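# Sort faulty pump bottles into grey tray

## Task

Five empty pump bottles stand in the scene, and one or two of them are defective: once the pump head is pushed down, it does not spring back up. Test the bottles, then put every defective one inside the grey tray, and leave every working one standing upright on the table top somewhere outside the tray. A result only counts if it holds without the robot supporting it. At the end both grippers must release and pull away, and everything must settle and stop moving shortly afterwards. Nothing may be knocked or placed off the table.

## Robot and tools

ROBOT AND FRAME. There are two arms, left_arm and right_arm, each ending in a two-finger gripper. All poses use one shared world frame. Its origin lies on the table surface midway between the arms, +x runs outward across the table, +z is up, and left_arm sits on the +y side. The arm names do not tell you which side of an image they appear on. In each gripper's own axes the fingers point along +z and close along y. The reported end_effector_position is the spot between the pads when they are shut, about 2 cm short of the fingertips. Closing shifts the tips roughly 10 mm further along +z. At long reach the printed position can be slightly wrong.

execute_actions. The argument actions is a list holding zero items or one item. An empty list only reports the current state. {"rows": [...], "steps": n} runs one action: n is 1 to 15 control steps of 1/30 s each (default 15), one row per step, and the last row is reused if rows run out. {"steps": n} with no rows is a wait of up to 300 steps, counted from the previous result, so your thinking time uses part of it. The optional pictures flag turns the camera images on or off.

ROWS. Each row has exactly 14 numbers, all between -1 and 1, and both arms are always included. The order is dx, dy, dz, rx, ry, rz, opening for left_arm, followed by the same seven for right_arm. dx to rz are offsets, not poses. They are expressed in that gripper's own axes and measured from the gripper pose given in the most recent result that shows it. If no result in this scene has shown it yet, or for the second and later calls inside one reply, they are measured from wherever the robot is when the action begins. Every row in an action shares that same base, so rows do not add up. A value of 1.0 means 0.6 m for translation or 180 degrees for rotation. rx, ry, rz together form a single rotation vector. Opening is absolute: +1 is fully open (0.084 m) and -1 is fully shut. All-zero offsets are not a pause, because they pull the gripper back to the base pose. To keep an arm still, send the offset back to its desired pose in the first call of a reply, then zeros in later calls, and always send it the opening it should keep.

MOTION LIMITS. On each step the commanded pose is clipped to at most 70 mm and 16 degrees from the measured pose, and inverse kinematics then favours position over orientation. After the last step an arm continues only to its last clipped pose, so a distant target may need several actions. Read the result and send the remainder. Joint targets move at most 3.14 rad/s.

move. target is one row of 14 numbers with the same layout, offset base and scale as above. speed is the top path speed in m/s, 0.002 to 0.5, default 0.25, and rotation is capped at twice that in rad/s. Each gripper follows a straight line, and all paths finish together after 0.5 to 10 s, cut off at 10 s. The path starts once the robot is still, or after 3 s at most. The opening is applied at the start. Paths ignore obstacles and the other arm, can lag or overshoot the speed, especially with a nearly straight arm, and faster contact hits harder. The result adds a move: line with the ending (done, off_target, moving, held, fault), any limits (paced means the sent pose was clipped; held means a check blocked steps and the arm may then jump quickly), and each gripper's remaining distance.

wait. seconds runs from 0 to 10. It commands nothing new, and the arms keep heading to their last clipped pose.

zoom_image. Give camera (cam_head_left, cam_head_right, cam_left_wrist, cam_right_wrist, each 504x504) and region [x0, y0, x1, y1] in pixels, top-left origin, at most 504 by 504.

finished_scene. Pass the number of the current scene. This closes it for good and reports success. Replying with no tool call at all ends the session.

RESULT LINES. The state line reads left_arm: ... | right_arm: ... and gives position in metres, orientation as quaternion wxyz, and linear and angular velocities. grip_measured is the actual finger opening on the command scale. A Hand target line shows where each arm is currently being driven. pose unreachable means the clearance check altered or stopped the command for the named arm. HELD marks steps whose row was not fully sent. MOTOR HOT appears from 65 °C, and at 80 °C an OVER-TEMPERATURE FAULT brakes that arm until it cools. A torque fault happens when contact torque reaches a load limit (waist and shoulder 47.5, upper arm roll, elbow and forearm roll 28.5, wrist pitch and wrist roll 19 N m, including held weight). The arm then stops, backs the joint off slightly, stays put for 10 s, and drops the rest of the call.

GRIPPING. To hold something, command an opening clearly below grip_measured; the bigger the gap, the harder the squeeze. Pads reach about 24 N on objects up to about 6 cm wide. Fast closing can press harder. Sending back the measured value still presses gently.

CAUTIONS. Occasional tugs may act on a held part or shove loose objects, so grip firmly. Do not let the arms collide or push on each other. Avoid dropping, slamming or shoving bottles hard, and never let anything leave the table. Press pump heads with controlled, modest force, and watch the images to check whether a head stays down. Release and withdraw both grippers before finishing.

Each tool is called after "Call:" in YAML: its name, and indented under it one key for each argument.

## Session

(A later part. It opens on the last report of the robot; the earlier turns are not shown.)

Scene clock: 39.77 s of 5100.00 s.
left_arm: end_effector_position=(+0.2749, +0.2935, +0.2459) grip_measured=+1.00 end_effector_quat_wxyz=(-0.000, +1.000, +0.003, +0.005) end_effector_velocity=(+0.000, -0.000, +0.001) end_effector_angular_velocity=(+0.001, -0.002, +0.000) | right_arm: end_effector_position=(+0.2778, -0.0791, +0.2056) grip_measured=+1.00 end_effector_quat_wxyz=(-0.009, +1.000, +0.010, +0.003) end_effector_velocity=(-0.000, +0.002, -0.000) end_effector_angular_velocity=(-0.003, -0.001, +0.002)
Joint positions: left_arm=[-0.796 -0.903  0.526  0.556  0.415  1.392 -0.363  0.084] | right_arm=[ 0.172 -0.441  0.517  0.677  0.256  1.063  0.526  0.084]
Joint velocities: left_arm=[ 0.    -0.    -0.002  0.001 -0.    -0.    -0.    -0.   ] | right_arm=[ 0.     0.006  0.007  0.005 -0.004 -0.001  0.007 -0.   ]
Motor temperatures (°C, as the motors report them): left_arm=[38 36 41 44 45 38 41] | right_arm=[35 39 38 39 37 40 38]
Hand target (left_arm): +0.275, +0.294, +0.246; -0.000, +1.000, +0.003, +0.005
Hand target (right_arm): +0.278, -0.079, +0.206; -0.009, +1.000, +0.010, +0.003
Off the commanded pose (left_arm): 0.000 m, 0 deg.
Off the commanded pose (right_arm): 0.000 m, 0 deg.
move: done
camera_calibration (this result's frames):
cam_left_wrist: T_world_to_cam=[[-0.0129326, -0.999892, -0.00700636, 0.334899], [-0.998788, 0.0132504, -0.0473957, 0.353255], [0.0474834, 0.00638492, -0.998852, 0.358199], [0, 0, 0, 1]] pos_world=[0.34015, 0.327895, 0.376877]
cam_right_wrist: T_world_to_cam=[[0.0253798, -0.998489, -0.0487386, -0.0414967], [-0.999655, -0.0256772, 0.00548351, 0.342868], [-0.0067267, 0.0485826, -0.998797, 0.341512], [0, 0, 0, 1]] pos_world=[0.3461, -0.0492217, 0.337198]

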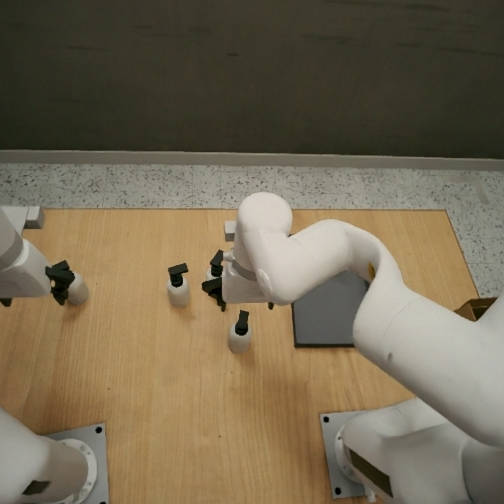

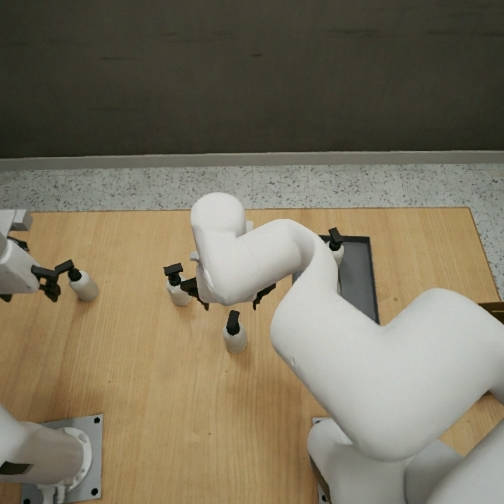

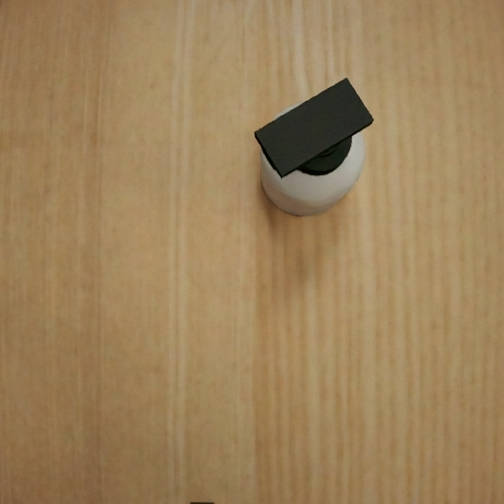

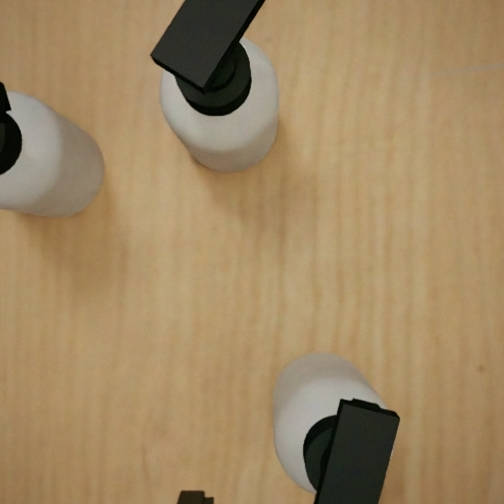

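Call:
move:
  target: [0,0,0,0,0,0,1, -0.01,0,0.213,0,0,0,1]
  speed: 0.1

Call:
move:
  target: [0,0,0,0,0,0,1, 0,0,0,0,0,0,-0.4]

Call:
move:
  target: [0,0,0,0,0,0,1, 0,0,-0.13,0,0,0,-0.4]
  speed: 0.12

Call:
move:
  target: [0,0,0,0,0,0,1, 0.13,0.4,0,0,0,0,-0.4]
  speed: 0.15

Call:
move:
  target: [0,0,0,0,0,0,1, 0,0,0.112,0,0,0,-0.4]
  speed: 0.06

Call:
move:
  target: [0,0,0,0,0,0,1, 0,0,0,0,0,0,1]

Call:
move:
  target: [0,0,0,0,0,0,1, 0,0,-0.25,0,0,0,1]
  speed: 0.15

Scene clock: 43.37 s of 5100.00 s.
left_arm: end_effector_position=(+0.2749, +0.2935, +0.2459) grip_measured=+1.00 end_effector_quat_wxyz=(-0.000, +1.000, +0.003, +0.005) end_effector_velocity=(+0.000, -0.000, +0.000) end_effector_angular_velocity=(+0.001, -0.001, -0.001) | right_arm: end_effector_position=(+0.2727, -0.0768, +0.0778) grip_measured=+1.00 end_effector_quat_wxyz=(-0.010, +1.000, +0.010, +0.004) end_effector_velocity=(-0.001, -0.000, -0.002) end_effector_angular_velocity=(-0.003, +0.001, +0.001)
Joint positions: left_arm=[-0.796 -0.903  0.526  0.556  0.415  1.392 -0.363  0.084] | right_arm=[ 0.136 -0.161  0.638  0.481  0.185  0.6    0.619  0.084]
Joint velocities: left_arm=[-0.    -0.    -0.001 -0.    -0.    -0.     0.     0.   ] | right_arm=[-0.001  0.005  0.002 -0.001 -0.006 -0.003  0.005  0.   ]
Motor temperatures (°C, as the motors report them): left_arm=[38 36 41 44 45 38 41] | right_arm=[35 39 38 39 37 40 38]
Hand target (left_arm): +0.275, +0.294, +0.246; -0.000, +1.000, +0.003, +0.005
Hand target (right_arm): +0.273, -0.077, +0.078; -0.009, +1.000, +0.010, +0.003
Off the commanded pose (left_arm): 0.000 m, 0 deg.
Off the commanded pose (right_arm): 0.000 m, 0 deg.
move: done
camera_calibration (this result's frames):
cam_left_wrist: T_world_to_cam=[[-0.0129327, -0.999892, -0.00700653, 0.334899], [-0.998788, 0.0132505, -0.0473957, 0.353255], [0.0474834, 0.00638508, -0.998852, 0.358199], [0, 0, 0, 1]] pos_world=[0.34015, 0.327895, 0.376877]
cam_right_wrist: T_world_to_cam=[[0.0250506, -0.99847, -0.0492943, -0.0451518], [-0.999666, -0.025331, 0.00507035, 0.338565], [-0.00631127, 0.0491508, -0.998771, 0.213717], [0, 0, 0, 1]] pos_world=[0.340932, -0.0470109, 0.209512]

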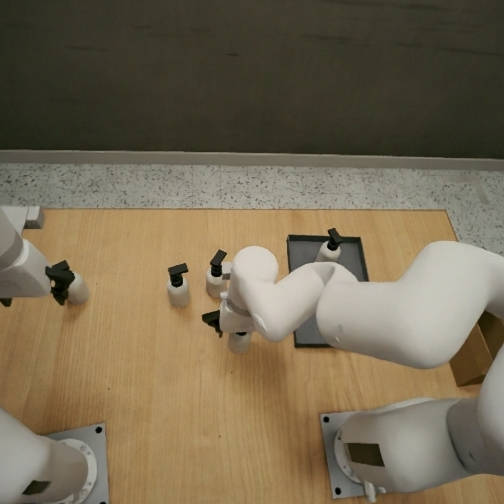

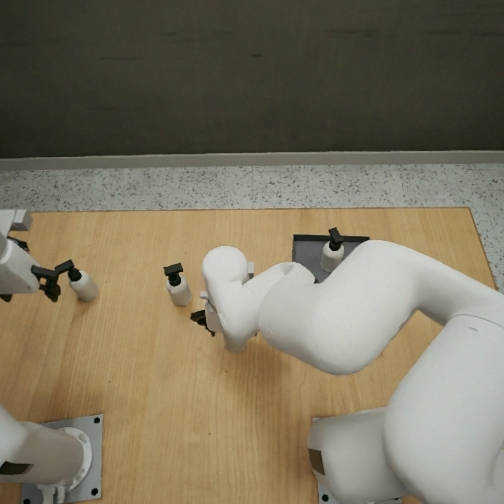

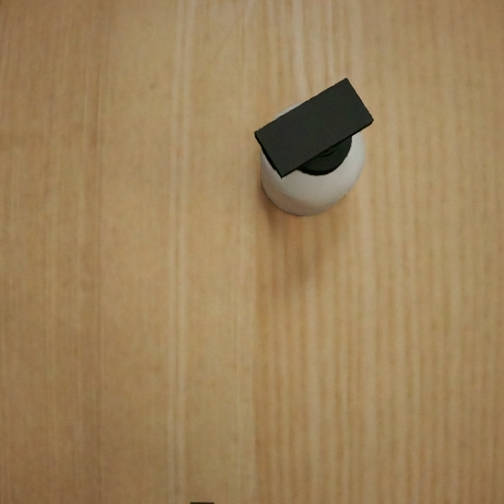

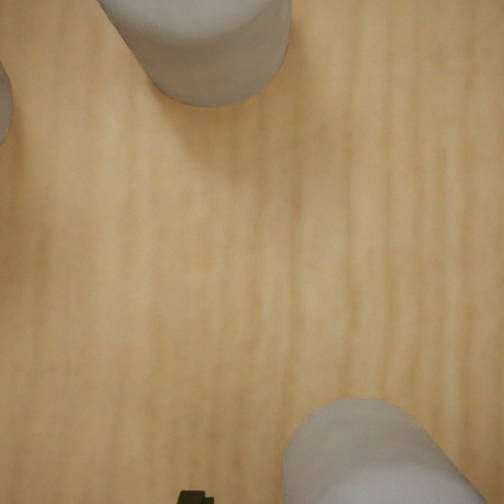

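Scene clock: 43.87 s of 5100.00 s.
left_arm: end_effector_position=(+0.2749, +0.2935, +0.2459) grip_measured=+1.00 end_effector_quat_wxyz=(-0.000, +1.000, +0.003, +0.005) end_effector_velocity=(-0.000, -0.000, -0.000) end_effector_angular_velocity=(+0.001, -0.000, +0.000) | right_arm: end_effector_position=(+0.2729, -0.0767, +0.0780) grip_measured=+0.12 end_effector_quat_wxyz=(-0.010, +1.000, +0.010, +0.004) end_effector_velocity=(+0.000, -0.000, +0.000) end_effector_angular_velocity=(+0.000, -0.000, -0.003)
Joint positions: left_arm=[-0.796 -0.903  0.526  0.556  0.415  1.392 -0.363  0.084] | right_arm=[ 0.136 -0.161  0.638  0.481  0.185  0.6    0.619  0.049]
Joint velocities: left_arm=[ 0.    -0.    -0.001 -0.     0.    -0.    -0.001  0.   ] | right_arm=[-0.001  0.    -0.     0.    -0.001 -0.     0.002  0.   ]
Motor temperatures (°C, as the motors report them): left_arm=[38 36 41 44 45 38 41] | right_arm=[35 39 38 39 37 40 38]
Hand target (left_arm): +0.275, +0.294, +0.246; -0.000, +1.000, +0.003, +0.005
Hand target (right_arm): +0.273, -0.077, +0.078; -0.010, +1.000, +0.010, +0.004
Off the commanded pose (left_arm): 0.000 m, 0 deg.
Off the commanded pose (right_arm): 0.000 m, 0 deg.
move: done
camera_calibration (this result's frames):
cam_left_wrist: T_world_to_cam=[[-0.0129329, -0.999892, -0.00700648, 0.334899], [-0.998788, 0.0132507, -0.0473957, 0.353255], [0.0474834, 0.00638502, -0.998852, 0.358199], [0, 0, 0, 1]] pos_world=[0.34015, 0.327895, 0.376877]
cam_right_wrist: T_world_to_cam=[[0.0250863, -0.998454, -0.0496073, -0.0449965], [-0.999668, -0.0253439, 0.00456944, 0.338769], [-0.00581961, 0.0494762, -0.998758, 0.213771], [0, 0, 0, 1]] pos_world=[0.34103, -0.0469178, 0.209725]

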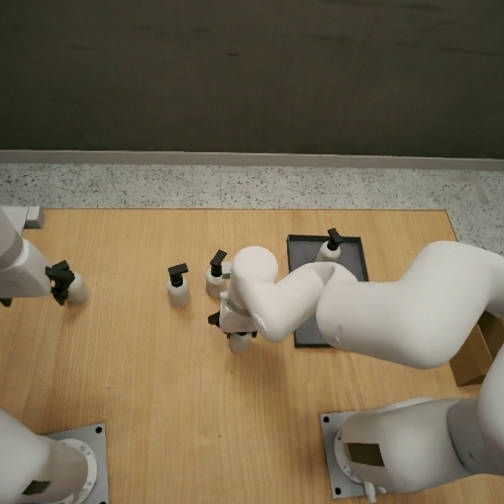

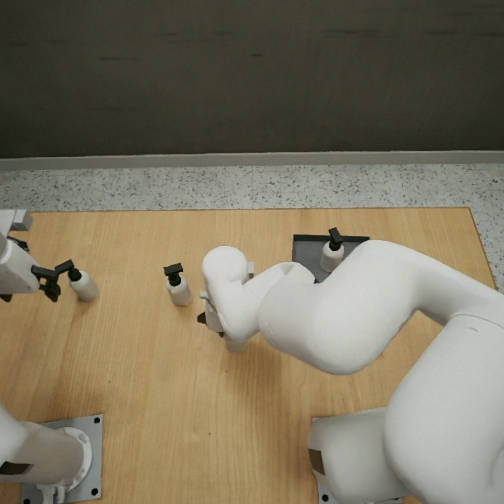

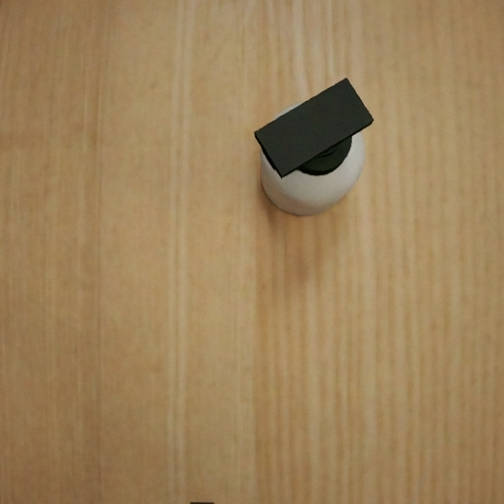

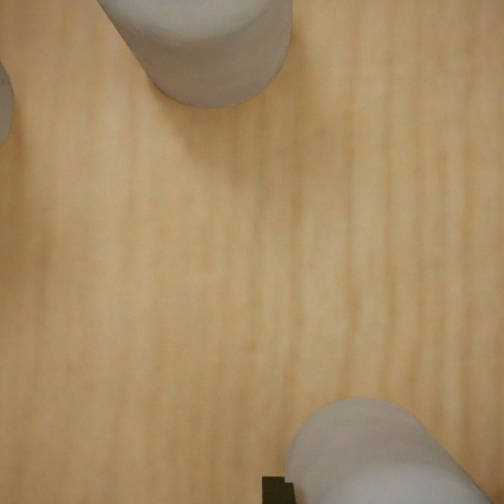

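Scene clock: 44.90 s of 5100.00 s.
left_arm: end_effector_position=(+0.2749, +0.2935, +0.2459) grip_measured=+1.00 end_effector_quat_wxyz=(-0.000, +1.000, +0.003, +0.005) end_effector_velocity=(-0.000, +0.000, -0.000) end_effector_angular_velocity=(+0.000, +0.000, -0.001) | right_arm: end_effector_position=(+0.2721, -0.0783, +0.1557) grip_measured=+0.12 end_effector_quat_wxyz=(-0.009, +1.000, +0.010, +0.004) end_effector_velocity=(+0.001, +0.001, +0.003) end_effector_angular_velocity=(+0.002, -0.003, +0.000)
Joint positions: left_arm=[-0.796 -0.903  0.526  0.556  0.415  1.392 -0.363  0.084] | right_arm=[ 0.172 -0.379  0.566  0.574  0.269  0.898  0.541  0.049]
Joint velocities: left_arm=[ 0.     0.     0.    -0.     0.    -0.     0.001 -0.   ] | right_arm=[ 0.    -0.004 -0.002  0.004  0.001  0.005 -0.001 -0.   ]
Motor temperatures (°C, as the motors report them): left_arm=[38 36 41 44 45 38 41] | right_arm=[35 39 38 39 37 40 38]
Hand target (left_arm): +0.275, +0.294, +0.246; -0.000, +1.000, +0.003, +0.005
Hand target (right_arm): +0.272, -0.078, +0.156; -0.010, +1.000, +0.010, +0.004
Off the commanded pose (left_arm): 0.000 m, 0 deg.
Off the commanded pose (right_arm): 0.000 m, 0 deg.
move: done
camera_calibration (this result's frames):
cam_left_wrist: T_world_to_cam=[[-0.012933, -0.999892, -0.00700649, 0.334899], [-0.998788, 0.0132509, -0.0473957, 0.353255], [0.0474834, 0.00638503, -0.998852, 0.358199], [0, 0, 0, 1]] pos_world=[0.34015, 0.327895, 0.376877]
cam_right_wrist: T_world_to_cam=[[0.025342, -0.998476, -0.0490295, -0.0428735], [-0.999657, -0.0256339, 0.00533248, 0.337494], [-0.00658117, 0.0488775, -0.998783, 0.291585], [0, 0, 0, 1]] pos_world=[0.340384, -0.0484089, 0.287328]

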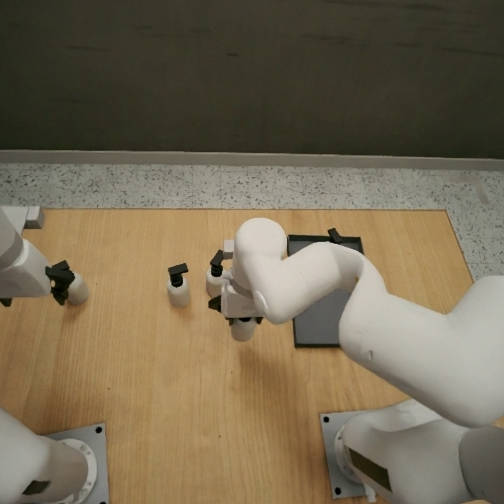

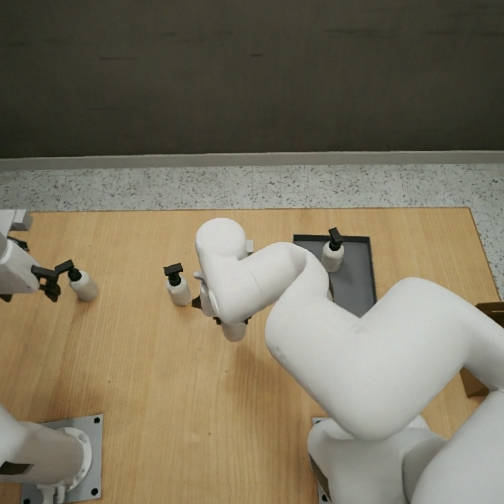

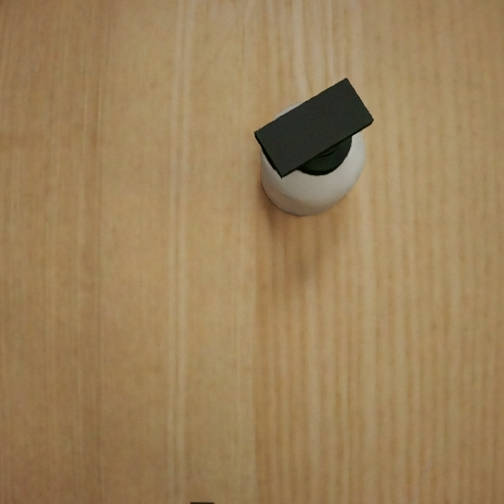

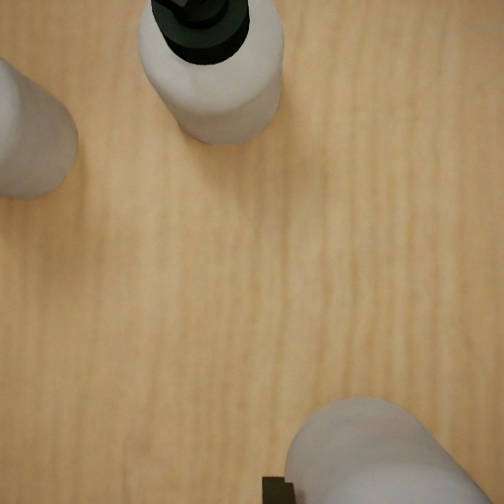

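Scene clock: 47.00 s of 5100.00 s.
left_arm: end_effector_position=(+0.2749, +0.2935, +0.2459) grip_measured=+1.00 end_effector_quat_wxyz=(-0.000, +1.000, +0.003, +0.005) end_effector_velocity=(-0.000, -0.000, -0.000) end_effector_angular_velocity=(-0.000, +0.000, -0.000) | right_arm: end_effector_position=(+0.3551, -0.3173, +0.1521) grip_measured=+0.12 end_effector_quat_wxyz=(-0.009, +1.000, +0.010, +0.004) end_effector_velocity=(+0.001, -0.002, +0.000) end_effector_angular_velocity=(+0.001, -0.001, -0.003)
Joint positions: left_arm=[-0.796 -0.903  0.526  0.556  0.415  1.392 -0.363  0.084] | right_arm=[-0.122 -0.378  0.115  0.513  0.077  0.882 -0.062  0.049]
Joint velocities: left_arm=[-0. -0. -0. -0. -0. -0. -0. -0.] | right_arm=[-0.002  0.003 -0.003  0.002 -0.001 -0.001 -0.002 -0.   ]
Motor temperatures (°C, as the motors report them): left_arm=[38 36 41 44 45 38 41] | right_arm=[35 39 38 39 37 40 38]
Hand target (left_arm): +0.275, +0.294, +0.246; -0.000, +1.000, +0.003, +0.005
Hand target (right_arm): +0.355, -0.318, +0.152; -0.009, +1.000, +0.010, +0.004
Off the commanded pose (left_arm): 0.000 m, 0 deg.
Off the commanded pose (right_arm): 0.001 m, 0 deg.
move: done
camera_calibration (this result's frames):
cam_left_wrist: T_world_to_cam=[[-0.012933, -0.999892, -0.00700648, 0.334899], [-0.998788, 0.0132508, -0.0473957, 0.353255], [0.0474834, 0.00638502, -0.998852, 0.358199], [0, 0, 0, 1]] pos_world=[0.34015, 0.327895, 0.376877]
cam_right_wrist: T_world_to_cam=[[0.0257407, -0.998561, -0.0470538, -0.284265], [-0.999653, -0.0259744, 0.00436182, 0.414333], [-0.00557773, 0.0469252, -0.998883, 0.299259], [0, 0, 0, 1]] pos_world=[0.423176, -0.287137, 0.283742]

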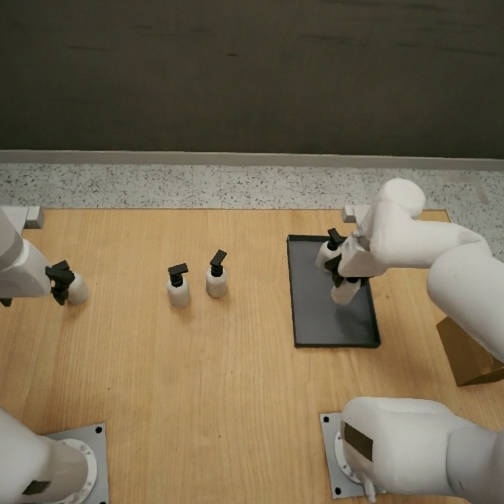

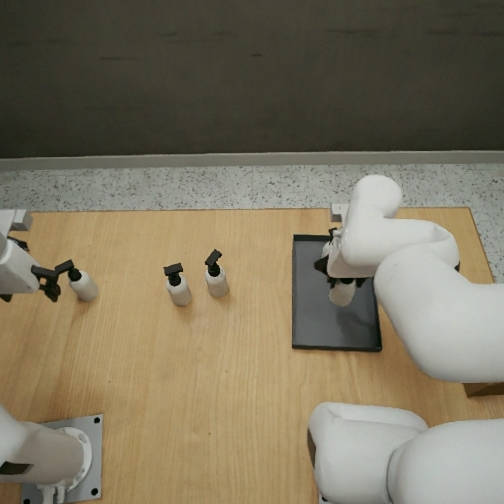

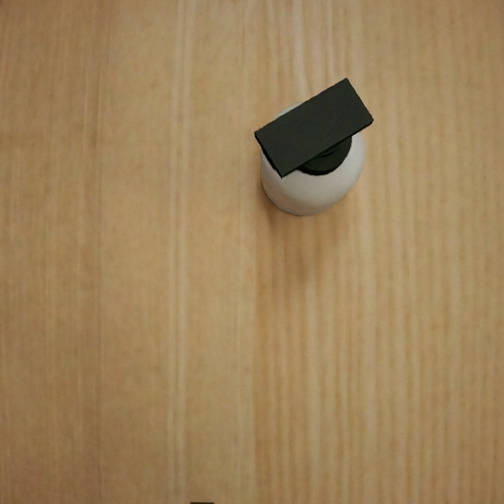

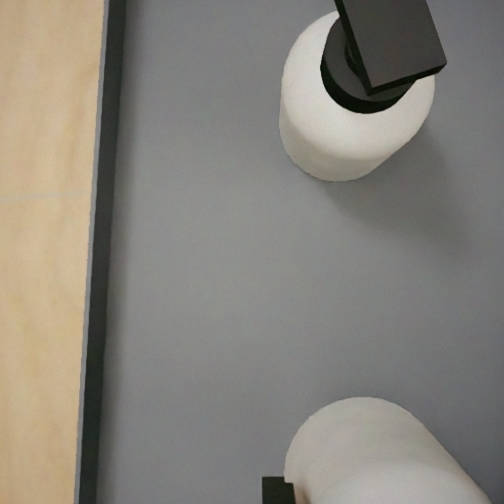

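Scene clock: 48.47 s of 5100.00 s.
left_arm: end_effector_position=(+0.2749, +0.2935, +0.2459) grip_measured=+1.00 end_effector_quat_wxyz=(-0.000, +1.000, +0.003, +0.005) end_effector_velocity=(-0.000, -0.000, -0.000) end_effector_angular_velocity=(+0.000, +0.000, -0.001) | right_arm: end_effector_position=(+0.3557, -0.3162, +0.0850) grip_measured=+0.12 end_effector_quat_wxyz=(-0.008, +1.000, +0.010, +0.004) end_effector_velocity=(+0.000, -0.001, -0.001) end_effector_angular_velocity=(-0.000, -0.001, -0.003)
Joint positions: left_arm=[-0.796 -0.903  0.526  0.556  0.415  1.392 -0.363  0.084] | right_arm=[-0.124 -0.212  0.128  0.429  0.074  0.632 -0.056  0.049]
Joint velocities: left_arm=[ 0.     0.    -0.    -0.     0.     0.     0.001 -0.   ] | right_arm=[-0.002  0.003 -0.    -0.001 -0.001 -0.005  0.001 -0.   ]
Motor temperatures (°C, as the motors report them): left_arm=[38 36 41 44 45 38 41] | right_arm=[35 39 38 39 37 40 38]
Hand target (left_arm): +0.275, +0.294, +0.246; -0.000, +1.000, +0.003, +0.005
Hand target (right_arm): +0.356, -0.316, +0.085; -0.008, +1.000, +0.010, +0.004
Off the commanded pose (left_arm): 0.000 m, 0 deg.
Off the commanded pose (right_arm): 0.000 m, 0 deg.
move: done
camera_calibration (this result's frames):
cam_left_wrist: T_world_to_cam=[[-0.0129329, -0.999892, -0.00700634, 0.334899], [-0.998788, 0.0132508, -0.0473957, 0.353255], [0.0474834, 0.00638489, -0.998852, 0.358199], [0, 0, 0, 1]] pos_world=[0.34015, 0.327895, 0.376877]
cam_right_wrist: T_world_to_cam=[[0.0256618, -0.998571, -0.0468801, -0.286325], [-0.999658, -0.025871, 0.00386111, 0.415329], [-0.00506843, 0.046765, -0.998893, 0.231995], [0, 0, 0, 1]] pos_world=[0.42371, -0.28602, 0.216712]

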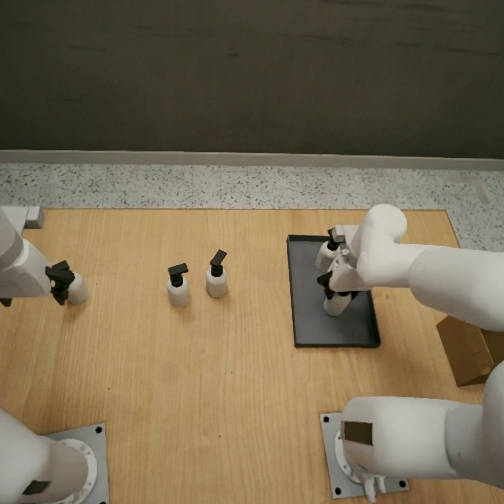

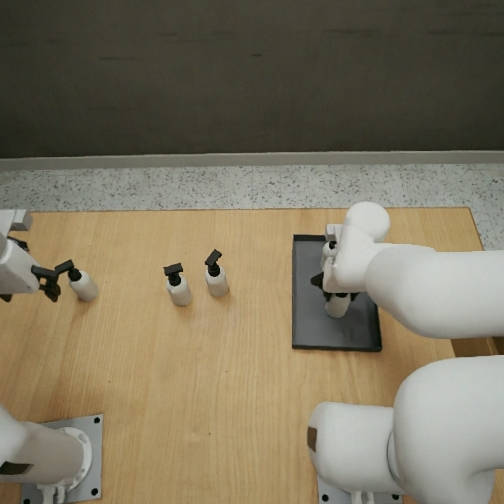

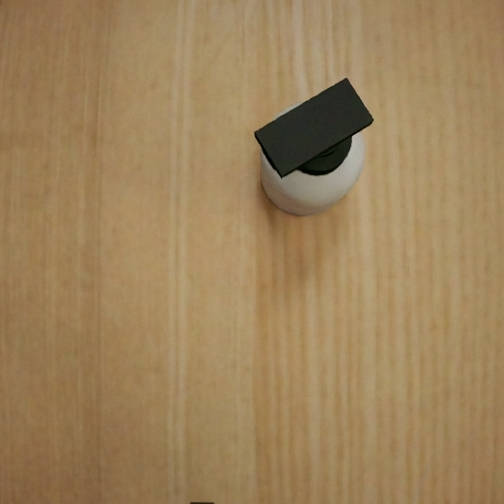

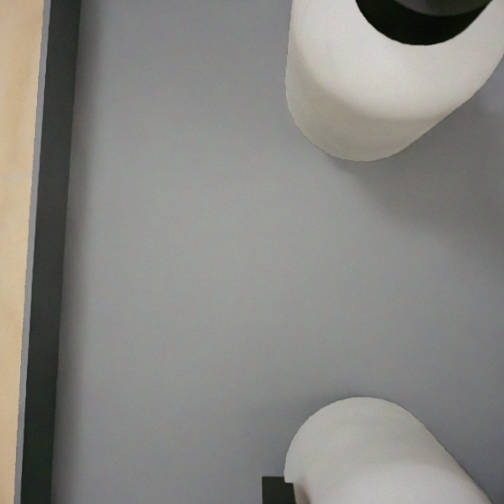

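Scene clock: 48.97 s of 5100.00 s.
left_arm: end_effector_position=(+0.2749, +0.2935, +0.2459) grip_measured=+1.00 end_effector_quat_wxyz=(-0.000, +1.000, +0.003, +0.005) end_effector_velocity=(-0.000, -0.000, -0.000) end_effector_angular_velocity=(+0.000, +0.001, -0.002) | right_arm: end_effector_position=(+0.3557, -0.3162, +0.0850) grip_measured=+1.00 end_effector_quat_wxyz=(-0.008, +1.000, +0.010, +0.004) end_effector_velocity=(-0.001, -0.000, -0.000) end_effector_angular_velocity=(-0.001, +0.001, -0.001)
Joint positions: left_arm=[-0.796 -0.903  0.526  0.556  0.415  1.392 -0.363  0.084] | right_arm=[-0.124 -0.212  0.128  0.429  0.074  0.632 -0.056  0.084]
Joint velocities: left_arm=[-0.     0.     0.    -0.001  0.     0.     0.002  0.   ] | right_arm=[ 0.     0.    -0.    -0.001 -0.001 -0.     0.002  0.   ]
Motor temperatures (°C, as the motors report them): left_arm=[38 36 41 44 45 38 41] | right_arm=[35 39 38 39 37 40 38]
Hand target (left_arm): +0.275, +0.294, +0.246; -0.000, +1.000, +0.003, +0.005
Hand target (right_arm): +0.356, -0.316, +0.085; -0.008, +1.000, +0.010, +0.004
Off the commanded pose (left_arm): 0.000 m, 0 deg.
Off the commanded pose (right_arm): 0.000 m, 0 deg.
move: done
camera_calibration (this result's frames):
cam_left_wrist: T_world_to_cam=[[-0.012933, -0.999892, -0.00700627, 0.334899], [-0.998788, 0.0132508, -0.0473957, 0.353255], [0.0474834, 0.00638482, -0.998852, 0.358199], [0, 0, 0, 1]] pos_world=[0.34015, 0.327895, 0.376877]
cam_right_wrist: T_world_to_cam=[[0.0256628, -0.998571, -0.0468771, -0.286326], [-0.999658, -0.0258707, 0.00383343, 0.415337], [-0.0050407, 0.0467627, -0.998893, 0.231995], [0, 0, 0, 1]] pos_world=[0.423712, -0.28602, 0.216724]

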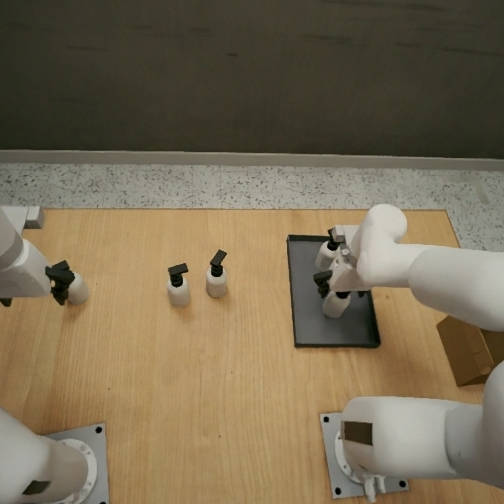

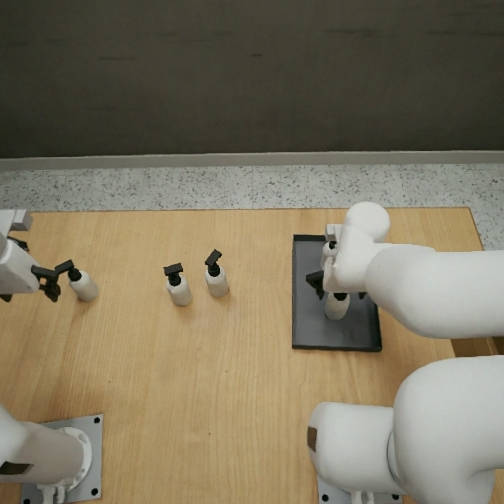

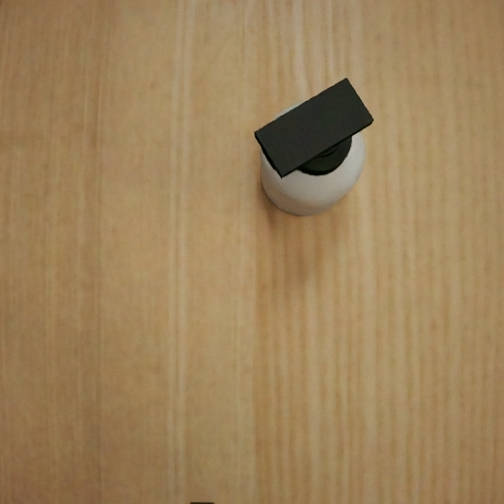

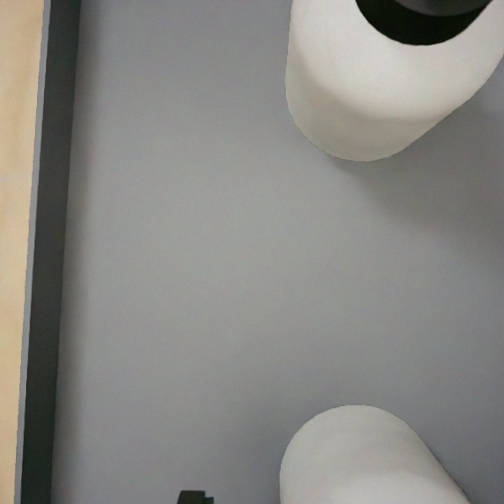

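Scene clock: 50.37 s of 5100.00 s.
left_arm: end_effector_position=(+0.2749, +0.2935, +0.2459) grip_measured=+1.00 end_effector_quat_wxyz=(-0.000, +1.000, +0.003, +0.005) end_effector_velocity=(+0.000, +0.000, +0.000) end_effector_angular_velocity=(-0.000, -0.001, +0.001) | right_arm: end_effector_position=(+0.3544, -0.3187, +0.2346) grip_measured=+1.00 end_effector_quat_wxyz=(-0.009, +1.000, +0.010, +0.004) end_effector_velocity=(+0.001, -0.000, +0.003) end_effector_angular_velocity=(+0.000, -0.004, -0.001)
Joint positions: left_arm=[-0.796 -0.903  0.526  0.556  0.415  1.392 -0.363  0.084] | right_arm=[-0.126 -0.485  0.1    0.679  0.07   1.156 -0.064  0.084]
Joint velocities: left_arm=[ 0.     0.     0.     0.001  0.    -0.    -0.001  0.   ] | right_arm=[-0.001 -0.002 -0.     0.007  0.     0.005 -0.    -0.   ]
Motor temperatures (°C, as the motors report them): left_arm=[38 36 41 44 45 38 41] | right_arm=[35 39 38 39 37 40 38]
Hand target (left_arm): +0.275, +0.294, +0.246; -0.000, +1.000, +0.003, +0.005
Hand target (right_arm): +0.355, -0.319, +0.235; -0.009, +1.000, +0.010, +0.004
Off the commanded pose (left_arm): 0.000 m, 0 deg.
Off the commanded pose (right_arm): 0.000 m, 0 deg.
move: done
camera_calibration (this result's frames):
cam_left_wrist: T_world_to_cam=[[-0.012933, -0.999892, -0.00700634, 0.334899], [-0.998788, 0.0132508, -0.0473957, 0.353255], [0.0474834, 0.00638488, -0.998852, 0.358199], [0, 0, 0, 1]] pos_world=[0.34015, 0.327895, 0.376877]
cam_right_wrist: T_world_to_cam=[[0.0257613, -0.998554, -0.047173, -0.281754], [-0.999648, -0.0260278, 0.00504388, 0.413045], [-0.00626439, 0.0470264, -0.998874, 0.38204], [0, 0, 0, 1]] pos_world=[0.422551, -0.288562, 0.366235]

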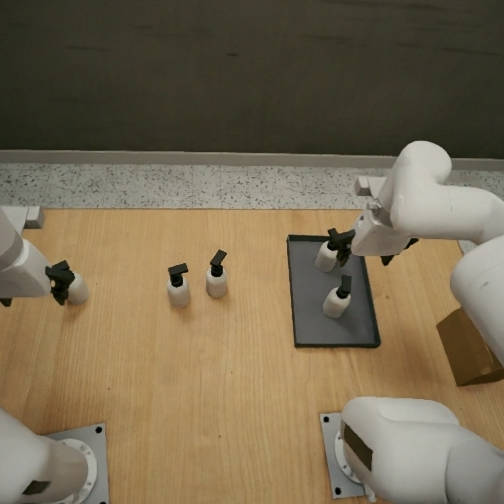

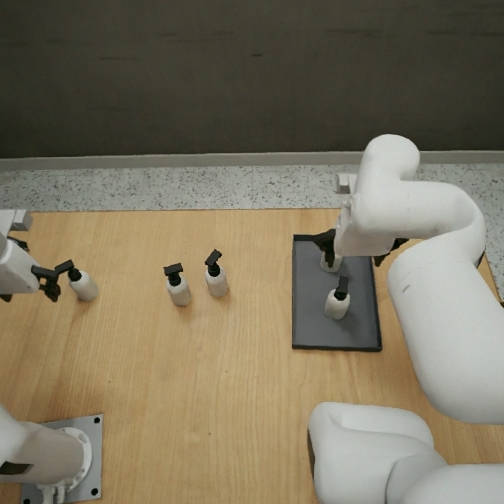

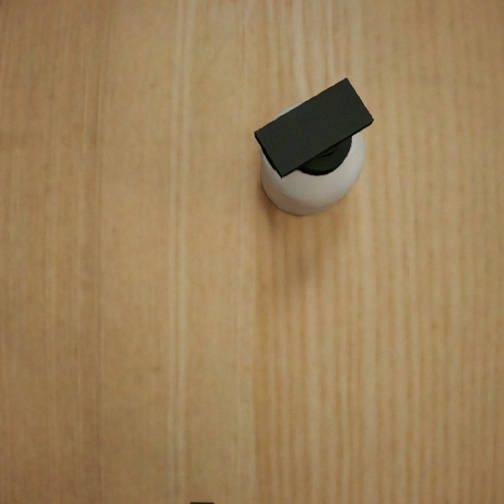

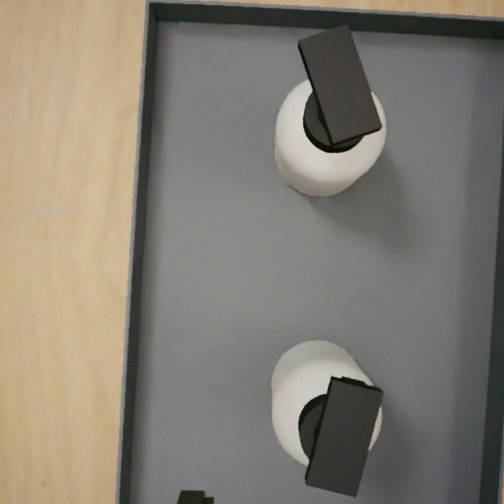

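Call:
finished_scene:
  scene: 1

The scene is finished: the task was done.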